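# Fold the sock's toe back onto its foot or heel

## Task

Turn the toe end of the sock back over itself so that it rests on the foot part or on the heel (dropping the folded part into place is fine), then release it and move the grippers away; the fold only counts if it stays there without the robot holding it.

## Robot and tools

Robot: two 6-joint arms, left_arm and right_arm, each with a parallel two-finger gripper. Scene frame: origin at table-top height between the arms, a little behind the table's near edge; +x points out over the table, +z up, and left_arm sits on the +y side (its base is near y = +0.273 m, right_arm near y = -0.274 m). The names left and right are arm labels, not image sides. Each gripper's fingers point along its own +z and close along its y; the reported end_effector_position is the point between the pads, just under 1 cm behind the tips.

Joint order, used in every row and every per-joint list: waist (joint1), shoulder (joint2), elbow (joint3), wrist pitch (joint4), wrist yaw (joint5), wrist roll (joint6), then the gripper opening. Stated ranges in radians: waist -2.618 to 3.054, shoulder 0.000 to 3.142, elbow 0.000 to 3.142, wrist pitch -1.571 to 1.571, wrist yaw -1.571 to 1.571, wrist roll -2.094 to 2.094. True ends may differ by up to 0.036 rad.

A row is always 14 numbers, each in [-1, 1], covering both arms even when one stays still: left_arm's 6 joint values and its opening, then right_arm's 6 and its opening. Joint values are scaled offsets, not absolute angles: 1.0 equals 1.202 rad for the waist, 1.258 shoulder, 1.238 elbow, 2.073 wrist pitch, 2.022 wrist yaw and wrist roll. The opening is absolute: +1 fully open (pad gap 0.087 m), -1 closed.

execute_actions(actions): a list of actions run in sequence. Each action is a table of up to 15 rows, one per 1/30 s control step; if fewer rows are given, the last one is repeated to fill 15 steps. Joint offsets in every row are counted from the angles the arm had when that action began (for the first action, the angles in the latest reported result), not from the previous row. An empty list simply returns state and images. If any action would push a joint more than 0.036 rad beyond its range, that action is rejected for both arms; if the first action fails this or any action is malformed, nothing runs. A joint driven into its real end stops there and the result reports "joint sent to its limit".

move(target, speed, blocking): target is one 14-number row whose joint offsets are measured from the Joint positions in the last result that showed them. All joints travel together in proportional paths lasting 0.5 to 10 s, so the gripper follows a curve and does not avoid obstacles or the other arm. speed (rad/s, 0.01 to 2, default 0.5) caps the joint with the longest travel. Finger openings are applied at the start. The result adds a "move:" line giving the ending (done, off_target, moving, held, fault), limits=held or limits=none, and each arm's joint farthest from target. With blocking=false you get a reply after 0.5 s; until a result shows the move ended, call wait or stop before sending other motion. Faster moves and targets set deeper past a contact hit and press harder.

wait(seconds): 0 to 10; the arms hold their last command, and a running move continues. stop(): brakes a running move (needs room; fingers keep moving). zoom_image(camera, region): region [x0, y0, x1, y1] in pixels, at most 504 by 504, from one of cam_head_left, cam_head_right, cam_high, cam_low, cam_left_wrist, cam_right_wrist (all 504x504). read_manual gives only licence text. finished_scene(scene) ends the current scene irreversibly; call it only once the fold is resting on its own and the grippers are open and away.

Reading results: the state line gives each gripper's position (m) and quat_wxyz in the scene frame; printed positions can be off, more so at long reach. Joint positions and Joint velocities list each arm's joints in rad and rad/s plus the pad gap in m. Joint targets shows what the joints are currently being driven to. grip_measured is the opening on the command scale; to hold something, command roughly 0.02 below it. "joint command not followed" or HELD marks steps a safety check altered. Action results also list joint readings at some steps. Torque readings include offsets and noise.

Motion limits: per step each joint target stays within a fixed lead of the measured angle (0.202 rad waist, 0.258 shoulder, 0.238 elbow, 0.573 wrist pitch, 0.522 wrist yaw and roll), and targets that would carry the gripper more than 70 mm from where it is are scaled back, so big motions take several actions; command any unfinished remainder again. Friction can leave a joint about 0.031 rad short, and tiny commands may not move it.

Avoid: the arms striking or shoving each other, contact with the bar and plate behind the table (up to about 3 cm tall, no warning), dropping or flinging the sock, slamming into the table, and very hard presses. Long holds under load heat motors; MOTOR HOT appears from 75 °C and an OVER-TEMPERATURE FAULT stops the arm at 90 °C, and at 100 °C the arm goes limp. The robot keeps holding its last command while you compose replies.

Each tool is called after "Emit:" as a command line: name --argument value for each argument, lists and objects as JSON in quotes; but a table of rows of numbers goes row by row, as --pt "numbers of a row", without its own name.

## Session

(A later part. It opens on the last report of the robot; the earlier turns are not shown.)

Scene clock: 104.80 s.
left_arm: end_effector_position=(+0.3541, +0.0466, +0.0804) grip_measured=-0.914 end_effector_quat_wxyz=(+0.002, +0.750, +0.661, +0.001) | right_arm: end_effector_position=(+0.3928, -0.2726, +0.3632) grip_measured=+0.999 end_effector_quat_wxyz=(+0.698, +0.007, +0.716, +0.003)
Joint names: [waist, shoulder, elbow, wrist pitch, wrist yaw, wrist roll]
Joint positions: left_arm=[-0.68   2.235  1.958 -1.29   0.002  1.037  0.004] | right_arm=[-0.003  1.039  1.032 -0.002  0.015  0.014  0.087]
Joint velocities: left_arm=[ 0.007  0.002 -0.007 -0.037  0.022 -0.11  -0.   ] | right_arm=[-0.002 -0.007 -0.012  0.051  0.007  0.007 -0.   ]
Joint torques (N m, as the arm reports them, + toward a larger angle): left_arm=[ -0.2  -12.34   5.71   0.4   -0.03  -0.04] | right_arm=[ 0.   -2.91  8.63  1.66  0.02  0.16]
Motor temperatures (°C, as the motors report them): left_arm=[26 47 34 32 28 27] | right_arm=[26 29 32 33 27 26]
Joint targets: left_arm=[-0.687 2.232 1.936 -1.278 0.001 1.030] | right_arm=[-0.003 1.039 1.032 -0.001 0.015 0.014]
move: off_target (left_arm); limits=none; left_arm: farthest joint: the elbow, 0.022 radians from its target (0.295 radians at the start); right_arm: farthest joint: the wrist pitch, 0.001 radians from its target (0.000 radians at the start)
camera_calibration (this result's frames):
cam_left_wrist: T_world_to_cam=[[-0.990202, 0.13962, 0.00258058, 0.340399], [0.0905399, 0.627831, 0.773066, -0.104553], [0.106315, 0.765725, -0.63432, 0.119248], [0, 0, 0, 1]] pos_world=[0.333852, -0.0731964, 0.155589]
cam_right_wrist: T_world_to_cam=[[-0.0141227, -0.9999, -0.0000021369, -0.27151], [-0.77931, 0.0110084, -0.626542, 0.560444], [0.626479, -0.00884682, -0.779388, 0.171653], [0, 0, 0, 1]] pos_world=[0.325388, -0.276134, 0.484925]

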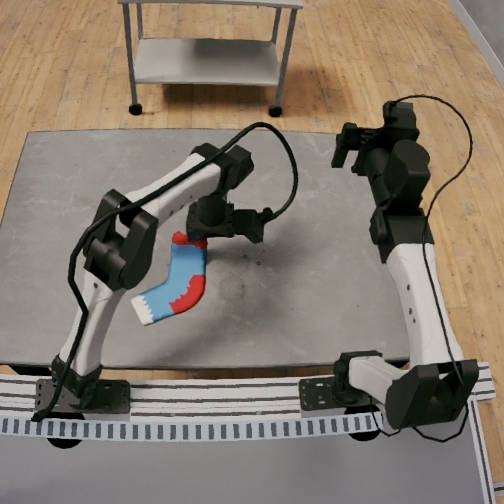

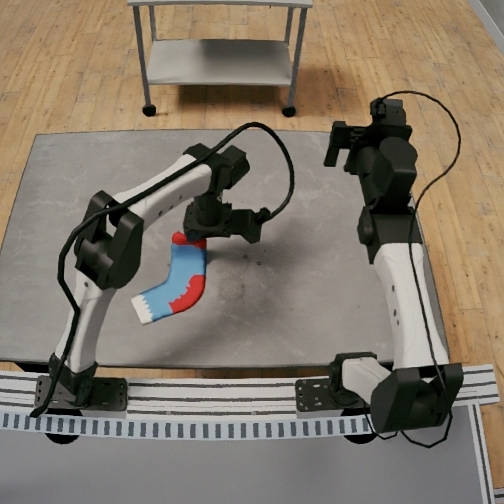

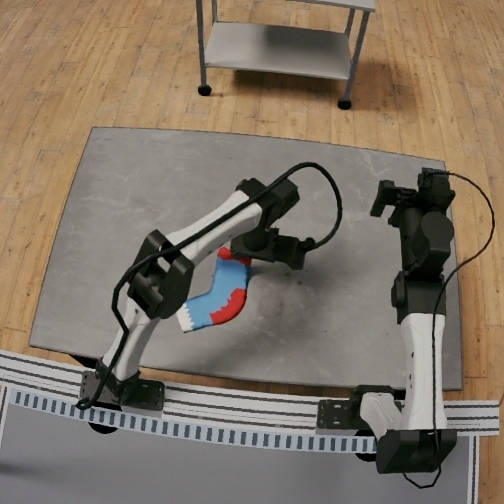

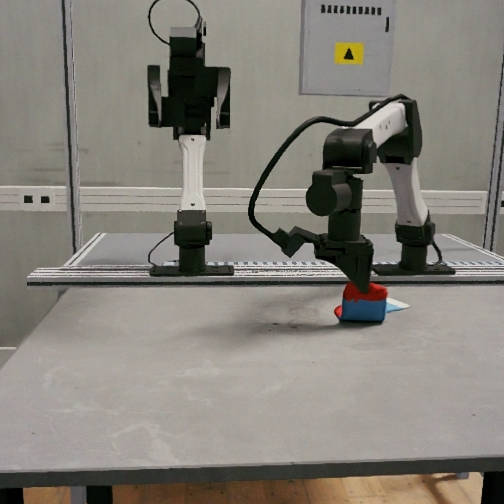

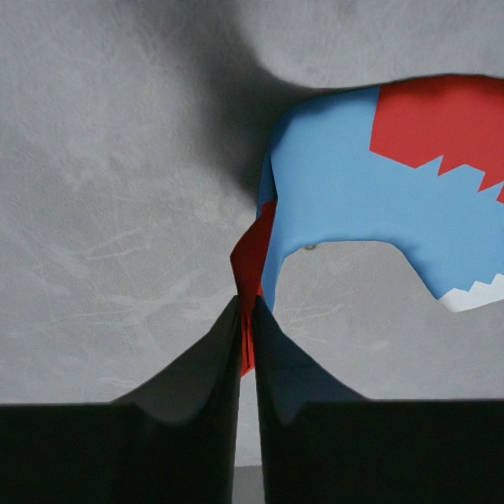

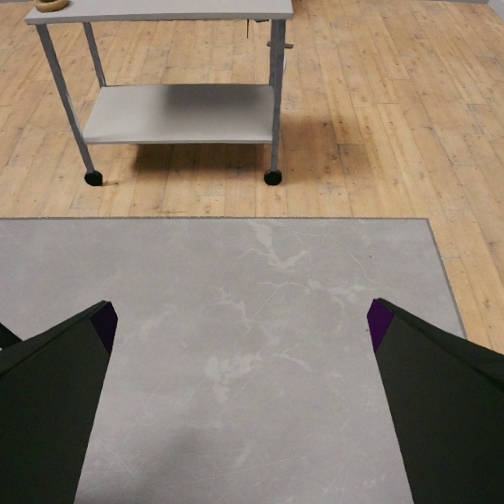

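Emit:
move --target '[-0.083,-0.383,-0.687,0.318,0,-0.045,-1,0,0,0,0,0,0,1]' --speed 0.6

Scene clock: 114.30 s.
left_arm: end_effector_position=(+0.2862, +0.0560, +0.0480) grip_measured=-0.914 end_effector_quat_wxyz=(+0.147, +0.744, +0.651, +0.015) | right_arm: end_effector_position=(+0.3928, -0.2726, +0.3629) grip_measured=+0.999 end_effector_quat_wxyz=(+0.698, +0.007, +0.716, +0.003)
Joint names: [waist, shoulder, elbow, wrist pitch, wrist yaw, wrist roll]
Joint positions: left_arm=[-0.771  1.763  1.129 -0.64   0.002  0.953  0.004] | right_arm=[-0.003  1.039  1.032 -0.003  0.015  0.014  0.087]
Joint velocities: left_arm=[ 0.007 -0.017 -0.007 -0.022  0.022 -0.037  0.002] | right_arm=[-0.002 -0.007  0.012  0.037 -0.022  0.007 -0.001]
Joint torques (N m, as the arm reports them, + toward a larger angle): left_arm=[-0.41 -9.06  5.93  0.97 -0.03 -0.04] | right_arm=[-0.01 -2.92  8.63  1.66  0.02  0.16]
Motor temperatures (°C, as the motors report them): left_arm=[26 48 34 32 28 27] | right_arm=[26 29 32 33 27 26]
Joint targets: left_arm=[-0.779 1.753 1.107 -0.631 0.002 0.946] | right_arm=[-0.003 1.039 1.032 -0.002 0.015 0.014]
move: off_target (left_arm); limits=none; left_arm: farthest joint: the elbow, 0.021 radians from its target (0.850 radians at the start); right_arm: farthest joint: the wrist pitch, 0.001 radians from its target (0.000 radians at the start)
camera_calibration (this result's frames):
cam_left_wrist: T_world_to_cam=[[-0.964013, 0.123209, -0.23558, 0.276721], [-0.0570852, 0.769524, 0.636062, -0.0383903], [0.259653, 0.62662, -0.734798, 0.0673654], [0, 0, 0, 1]] pos_world=[0.24708, -0.0467649, 0.139109]
cam_right_wrist: T_world_to_cam=[[-0.0141211, -0.9999, 0.0000249071, -0.271521], [-0.780027, 0.0110003, -0.62565, 0.560179], [0.625587, -0.00885427, -0.780104, 0.172075], [0, 0, 0, 1]] pos_world=[0.325472, -0.276133, 0.484718]

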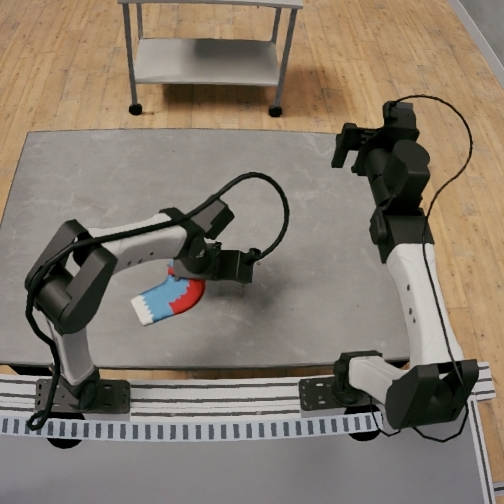

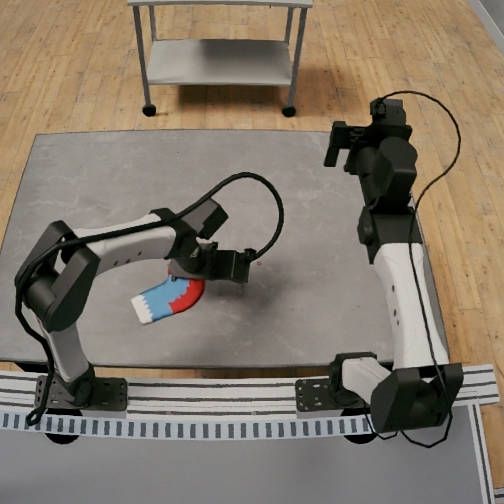

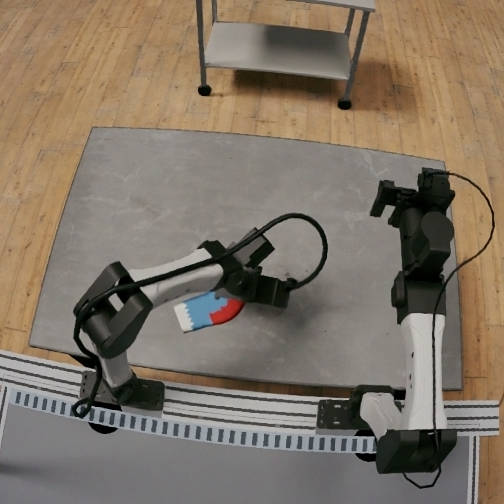

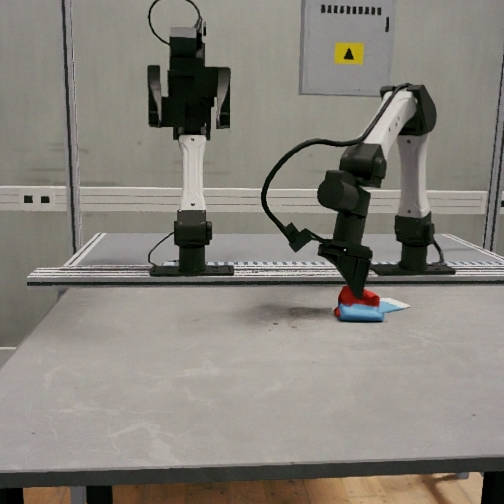

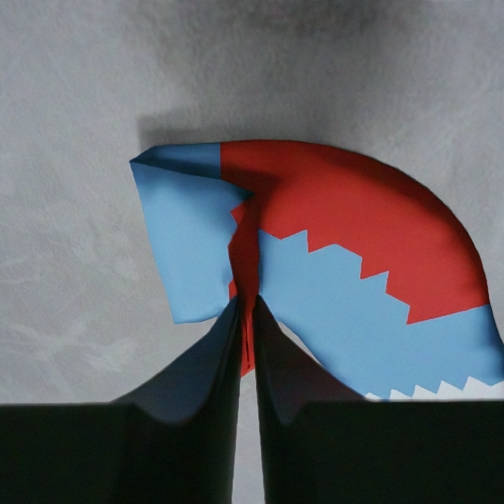

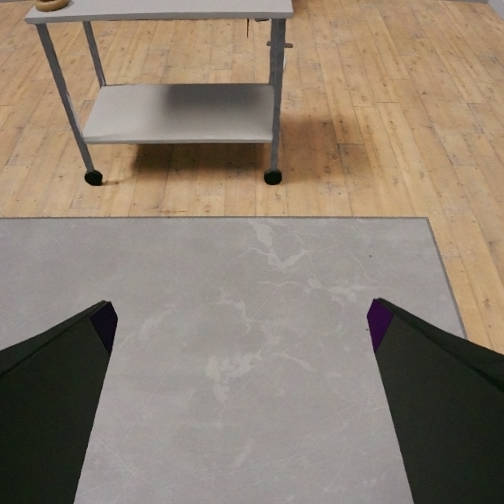

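Emit:
move --target '[-0.036,0,-0.053,0,0,-0.015,-1,0,0,0,0,0,0,1]' --speed 0.12

Emit:
move --target '[-0.04,-0.065,-0.075,0,0,0,-0.4,0,0,0,0,0,0,1]' --speed 0.15

Scene clock: 123.50 s.
left_arm: end_effector_position=(+0.2669, +0.0573, +0.0356) grip_measured=-0.914 end_effector_quat_wxyz=(+0.126, +0.750, +0.649, +0.010) | right_arm: end_effector_position=(+0.3927, -0.2726, +0.3625) grip_measured=+0.999 end_effector_quat_wxyz=(+0.697, +0.007, +0.717, +0.003)
Joint names: [waist, shoulder, elbow, wrist pitch, wrist yaw, wrist roll]
Joint positions: left_arm=[-0.806  1.763  1.085 -0.638  0.002  0.93   0.004] | right_arm=[-0.003  1.039  1.032 -0.005  0.015  0.014  0.087]
Joint velocities: left_arm=[-0.012 -0.007 -0.007 -0.007 -0.007 -0.007 -0.001] | right_arm=[-0.007 -0.027  0.002  0.037 -0.022  0.051 -0.001]
Joint torques (N m, as the arm reports them, + toward a larger angle): left_arm=[-0.33 -8.25  5.89  0.78 -0.09 -0.07] | right_arm=[-0.02 -2.9   8.63  1.67  0.02  0.16]
Motor temperatures (°C, as the motors report them): left_arm=[26 47 34 32 28 27] | right_arm=[26 29 33 33 27 26]
Joint targets: left_arm=[-0.814 1.763 1.063 -0.640 0.002 0.922] | right_arm=[-0.003 1.039 1.032 -0.003 0.015 0.014]
move: off_target (left_arm); limits=none; left_arm: farthest joint: the elbow, 0.021 radians from its target (0.065 radians at the start); right_arm: farthest joint: the wrist pitch, 0.002 radians from its target (0.000 radians at the start)
camera_calibration (this result's frames):
cam_left_wrist: T_world_to_cam=[[-0.97002, 0.140914, -0.198001, 0.254313], [-0.0246296, 0.753537, 0.656944, -0.0410656], [0.241774, 0.642125, -0.727476, 0.066147], [0, 0, 0, 1]] pos_world=[0.229685, -0.0473666, 0.125452]
cam_right_wrist: T_world_to_cam=[[-0.0141188, -0.9999, 0.0000609626, -0.271536], [-0.78098, 0.0109895, -0.624459, 0.559824], [0.624396, -0.00886421, -0.781058, 0.172636], [0, 0, 0, 1]] pos_world=[0.325585, -0.276131, 0.484442]

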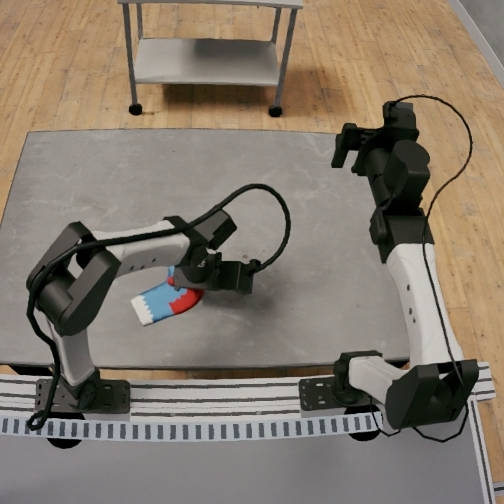

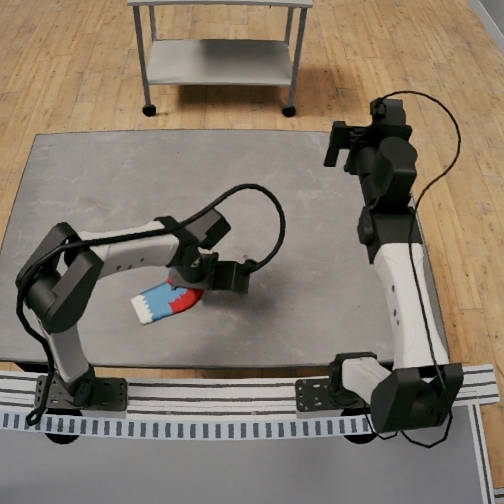

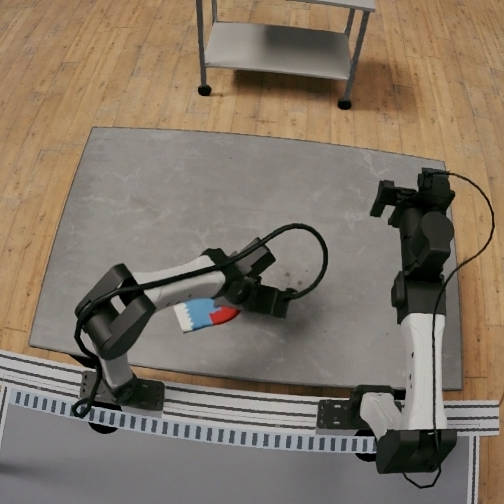

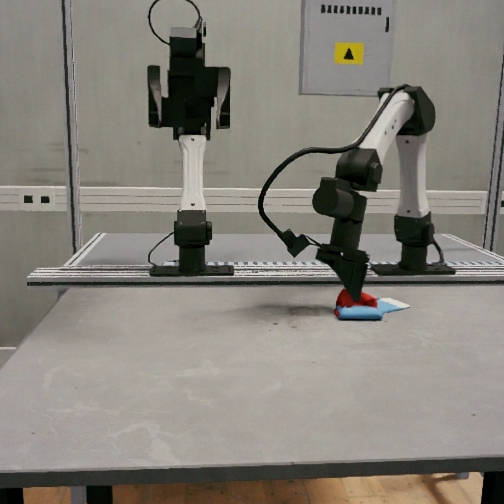

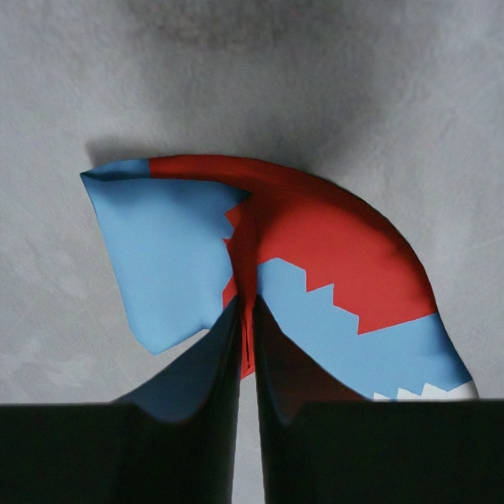

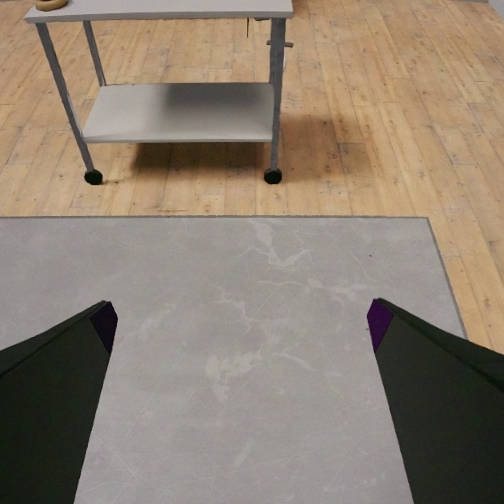

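Scene clock: 124.43 s.
left_arm: end_effector_position=(+0.2458, +0.0604, +0.0388) grip_measured=-0.400 end_effector_quat_wxyz=(+0.127, +0.763, +0.634, +0.007) | right_arm: end_effector_position=(+0.3926, -0.2726, +0.3622) grip_measured=+0.999 end_effector_quat_wxyz=(+0.697, +0.007, +0.717, +0.003)
Joint names: [waist, shoulder, elbow, wrist pitch, wrist yaw, wrist roll]
Joint positions: left_arm=[-0.845  1.691  1.014 -0.638  0.002  0.93   0.026] | right_arm=[-0.003  1.039  1.032 -0.006  0.015  0.014  0.087]
Joint velocities: left_arm=[-0.002 -0.002 -0.022 -0.051 -0.066  0.007 -0.001] | right_arm=[ 0.007 -0.012 -0.002 -0.007  0.022  0.037 -0.001]
Joint torques (N m, as the arm reports them, + toward a larger angle): left_arm=[-0.65 -8.17  5.66  0.77 -0.03  0.  ] | right_arm=[-0.02 -2.9   8.63  1.66  0.02  0.16]
Motor temperatures (°C, as the motors report them): left_arm=[26 47 34 32 28 27] | right_arm=[26 29 33 33 27 26]
Joint targets: left_arm=[-0.854 1.681 0.992 -0.638 0.002 0.930] | right_arm=[-0.003 1.039 1.032 -0.005 0.015 0.014]
move: off_target (left_arm); limits=none; left_arm: farthest joint: the elbow, 0.022 radians from its target (0.092 radians at the start); right_arm: farthest joint: the wrist pitch, 0.001 radians from its target (0.000 radians at the start)
camera_calibration (this result's frames):
cam_left_wrist: T_world_to_cam=[[-0.963473, 0.179072, -0.199132, 0.230179], [0.00463771, 0.75461, 0.656157, -0.0533079], [0.267766, 0.631266, -0.727877, 0.0658636], [0, 0, 0, 1]] pos_world=[0.204382, -0.0425694, 0.128755]
cam_right_wrist: T_world_to_cam=[[-0.014117, -0.9999, 0.000088002, -0.271548], [-0.781694, 0.0109814, -0.623565, 0.559557], [0.623502, -0.00887168, -0.781772, 0.173056], [0, 0, 0, 1]] pos_world=[0.325669, -0.27613, 0.484235]

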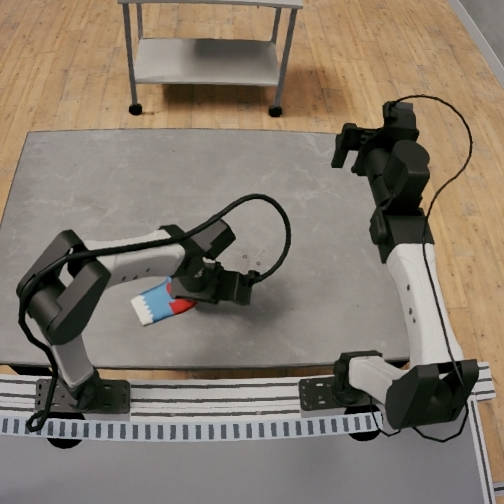

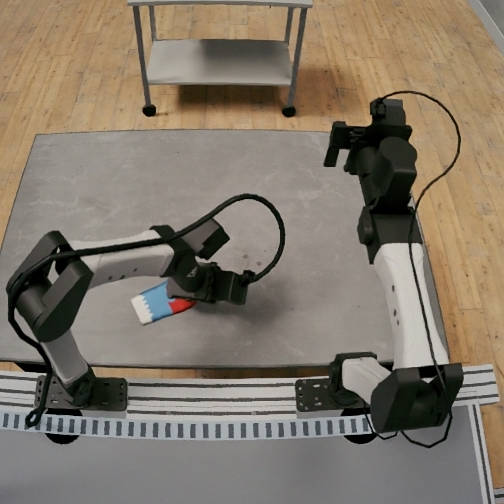

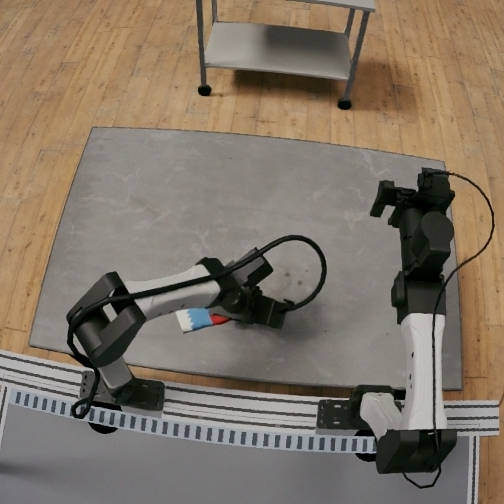

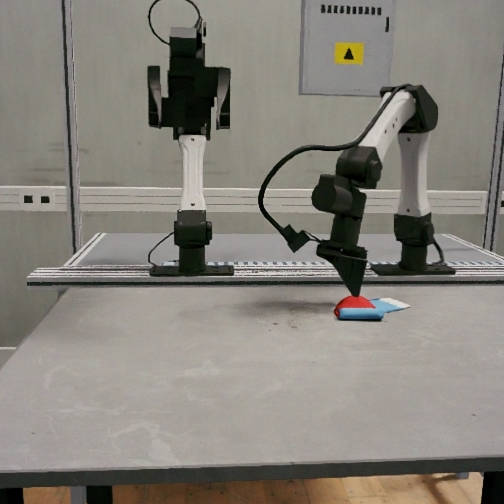

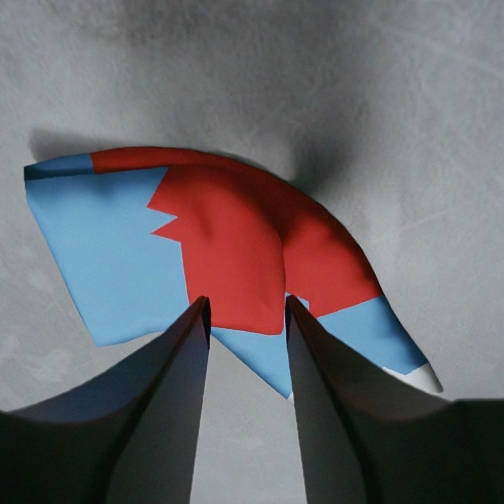

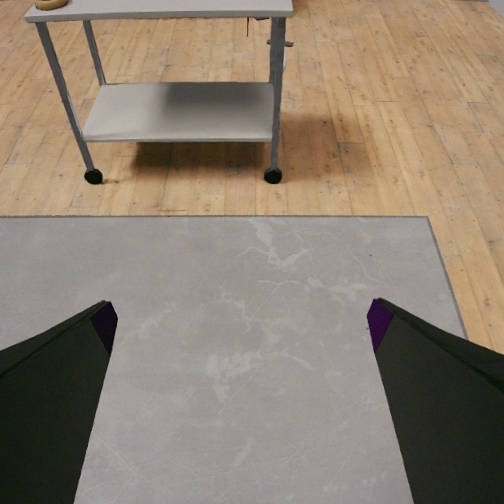

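Emit:
move --target '[0,-0.17,0,-0.08,0,0,0.2,0,0,0,0,0,0,1]' --speed 0.4

Emit:
move --target '[0.7,-0.4,0,0,0,0,0.2,0,0,0,0,0,0,1]' --speed 1

Emit:
zoom_image --camera "cam_high" --region '[150,240,290,360]'

Scene clock: 130.80 s.
left_arm: end_effector_position=(+0.2308, +0.0765, +0.0923) grip_measured=+0.200 end_effector_quat_wxyz=(+0.159, +0.760, +0.631, +0.009) | right_arm: end_effector_position=(+0.3926, -0.2726, +0.3619) grip_measured=+0.999 end_effector_quat_wxyz=(+0.696, +0.007, +0.718, +0.003)
Joint names: [waist, shoulder, elbow, wrist pitch, wrist yaw, wrist roll]
Joint positions: left_arm=[-0.845  1.483  1.014 -0.782  0.002  0.93   0.052] | right_arm=[-0.003  1.039  1.032 -0.007  0.015  0.014  0.087]
Joint velocities: left_arm=[ 0.002 -0.012 -0.012  0.007 -0.007 -0.095  0.001] | right_arm=[-0.002  0.007  0.002 -0.022 -0.037 -0.139  0.   ]
Joint torques (N m, as the arm reports them, + toward a larger angle): left_arm=[ 0.26 -6.43  8.52  0.69 -0.04 -0.01] | right_arm=[-0.02 -2.91  8.63  1.67  0.02  0.16]
Motor temperatures (°C, as the motors report them): left_arm=[26 45 34 32 28 27] | right_arm=[26 29 33 34 27 26]
Joint targets: left_arm=[-0.845 1.477 1.014 -0.804 0.002 0.930] | right_arm=[-0.003 1.039 1.032 -0.006 0.015 0.014]
move: off_target (left_arm); limits=none; left_arm: farthest joint: the wrist pitch, 0.022 radians from its target (0.166 radians at the start); right_arm: farthest joint: the wrist pitch, 0.001 radians from its target (0.000 radians at the start)
camera_calibration (this result's frames):
cam_left_wrist: T_world_to_cam=[[-0.953702, 0.168659, -0.24901, 0.226654], [-0.0229885, 0.784655, 0.619506, -0.0929678], [0.299873, 0.596549, -0.74445, 0.0954298], [0, 0, 0, 1]] pos_world=[0.185406, -0.0222081, 0.185076]
cam_right_wrist: T_world_to_cam=[[-0.0141153, -0.9999, 0.000115039, -0.271559], [-0.782408, 0.0109734, -0.62267, 0.55929], [0.622607, -0.00887917, -0.782485, 0.173477], [0, 0, 0, 1]] pos_world=[0.325752, -0.276129, 0.484027]

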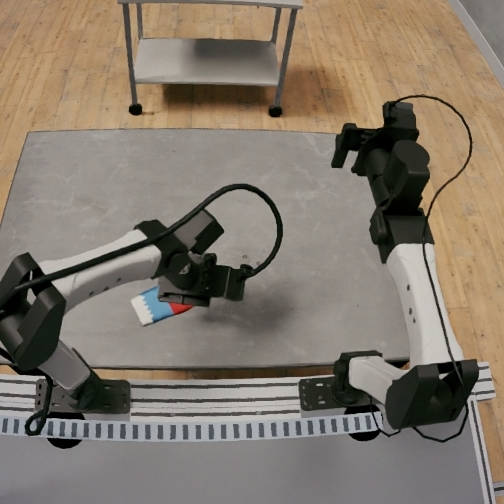

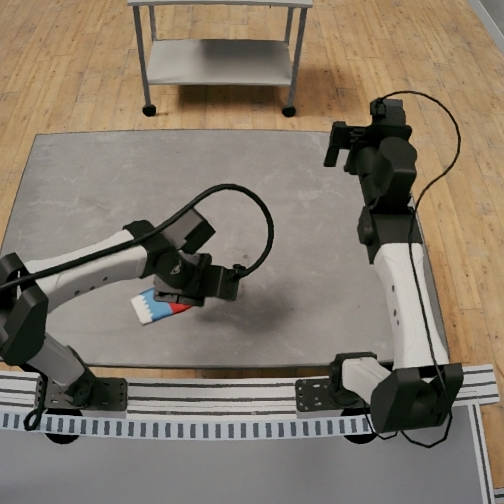

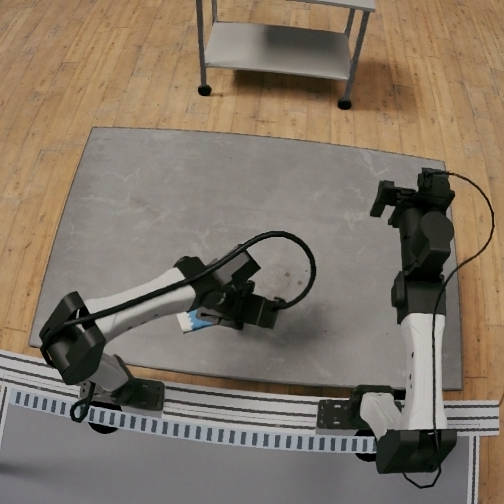

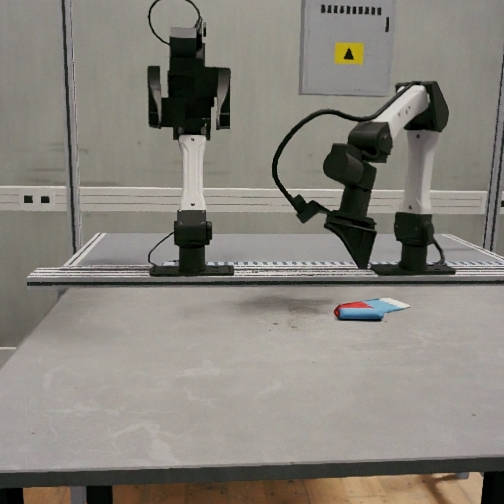

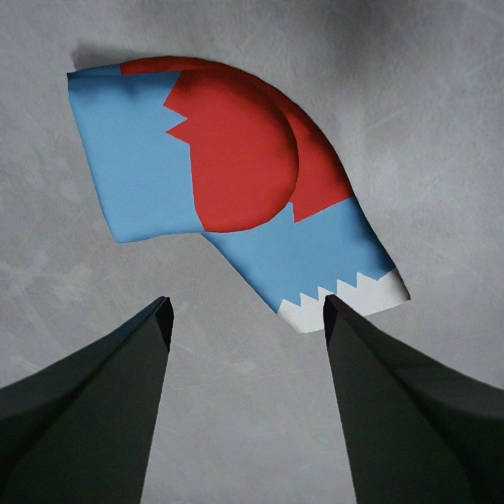

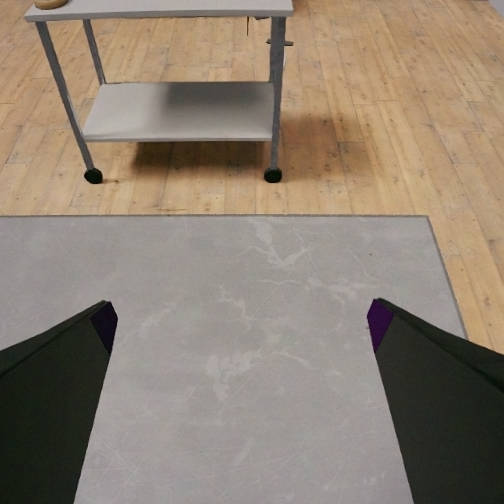

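Scene clock: 132.13 s.
left_arm: end_effector_position=(+0.2875, +0.3073, +0.2297) grip_measured=+0.200 end_effector_quat_wxyz=(+0.356, +0.409, +0.821, +0.180) | right_arm: end_effector_position=(+0.3925, -0.2726, +0.3616) grip_measured=+0.999 end_effector_quat_wxyz=(+0.696, +0.007, +0.718, +0.003)
Joint names: [waist, shoulder, elbow, wrist pitch, wrist yaw, wrist roll]
Joint positions: left_arm=[-0.013  0.988  1.014 -0.779  0.002  0.93   0.052] | right_arm=[-0.003  1.039  1.032 -0.008  0.015  0.014  0.087]
Joint velocities: left_arm=[-0.022  0.012  0.002  0.007 -0.037 -0.007 -0.   ] | right_arm=[ 0.012  0.002  0.022 -0.022 -0.022 -0.037 -0.001]
Joint torques (N m, as the arm reports them, + toward a larger angle): left_arm=[ 1.01 -2.62  9.4   1.63 -0.06 -0.01] | right_arm=[-0.01 -2.91  8.64  1.67  0.02  0.16]
Motor temperatures (°C, as the motors report them): left_arm=[26 45 34 32 28 27] | right_arm=[26 29 33 34 27 26]
Joint targets: left_arm=[-0.004 0.980 1.014 -0.782 0.002 0.930] | right_arm=[-0.003 1.039 1.032 -0.007 0.015 0.014]
move: done; limits=none; left_arm: farthest joint: the waist, 0.009 radians from its target (0.842 radians at the start); right_arm: farthest joint: the wrist pitch, 0.001 radians from its target (0.000 radians at the start)
camera_calibration (this result's frames):
cam_left_wrist: T_world_to_cam=[[-0.553602, -0.589961, -0.587768, 0.471888], [-0.819635, 0.510905, 0.25918, 0.0380039], [0.147388, 0.625238, -0.766391, 0.0831176], [0, 0, 0, 1]] pos_world=[0.280137, 0.20701, 0.331211]
cam_right_wrist: T_world_to_cam=[[-0.0141135, -0.9999, 0.000142075, -0.27157], [-0.78312, 0.0109653, -0.621774, 0.559023], [0.621711, -0.00888666, -0.783196, 0.173897], [0, 0, 0, 1]] pos_world=[0.325836, -0.276128, 0.48382]

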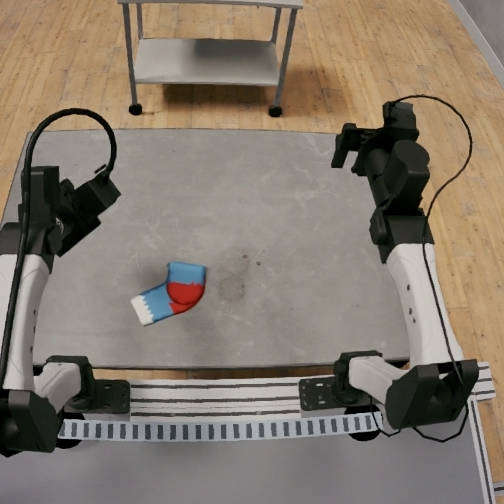

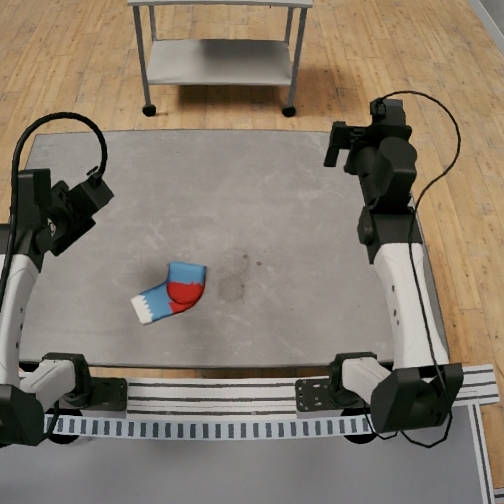

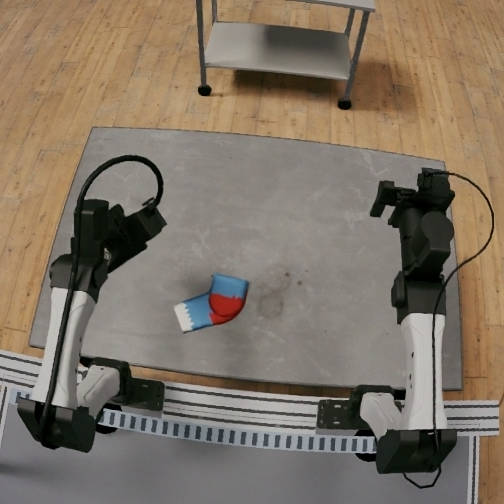

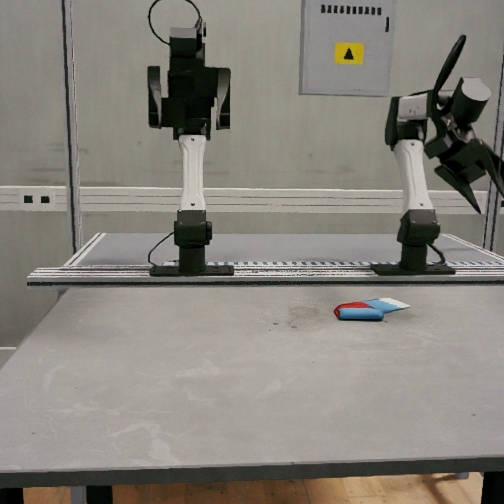

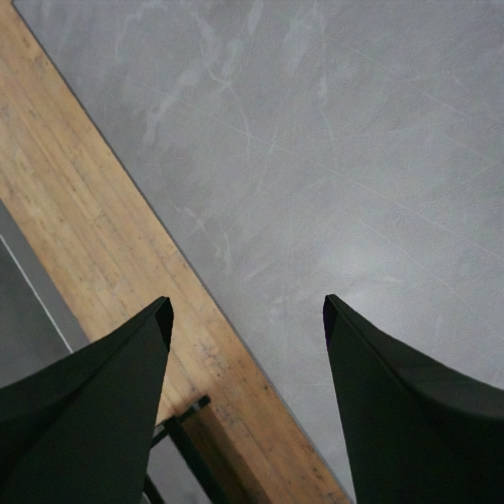

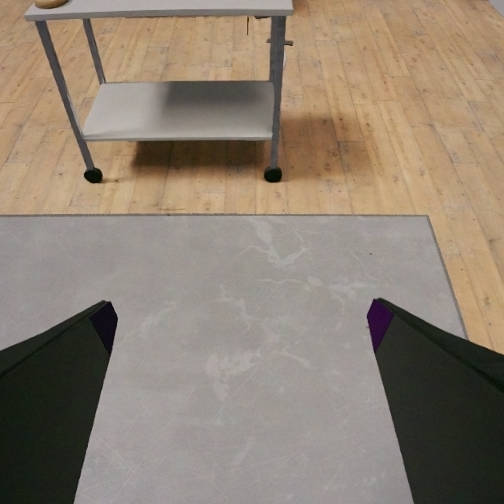

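Region (150, 240, 290, 360) of cam_high's 504x504 image, scaled by 3.600, with more detail than that image has; it fills the top 432 rows of this view, and the rest is white.

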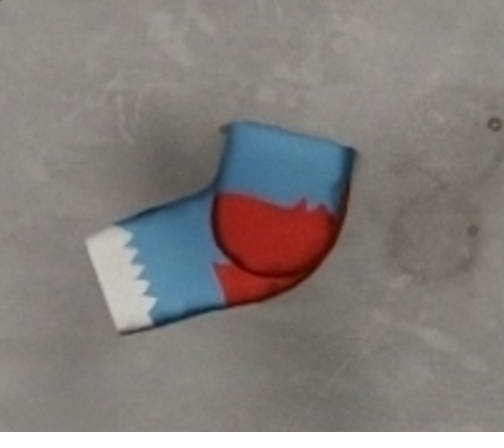

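Emit:
finished_scene --scene 1

The scene is finished: the task was done.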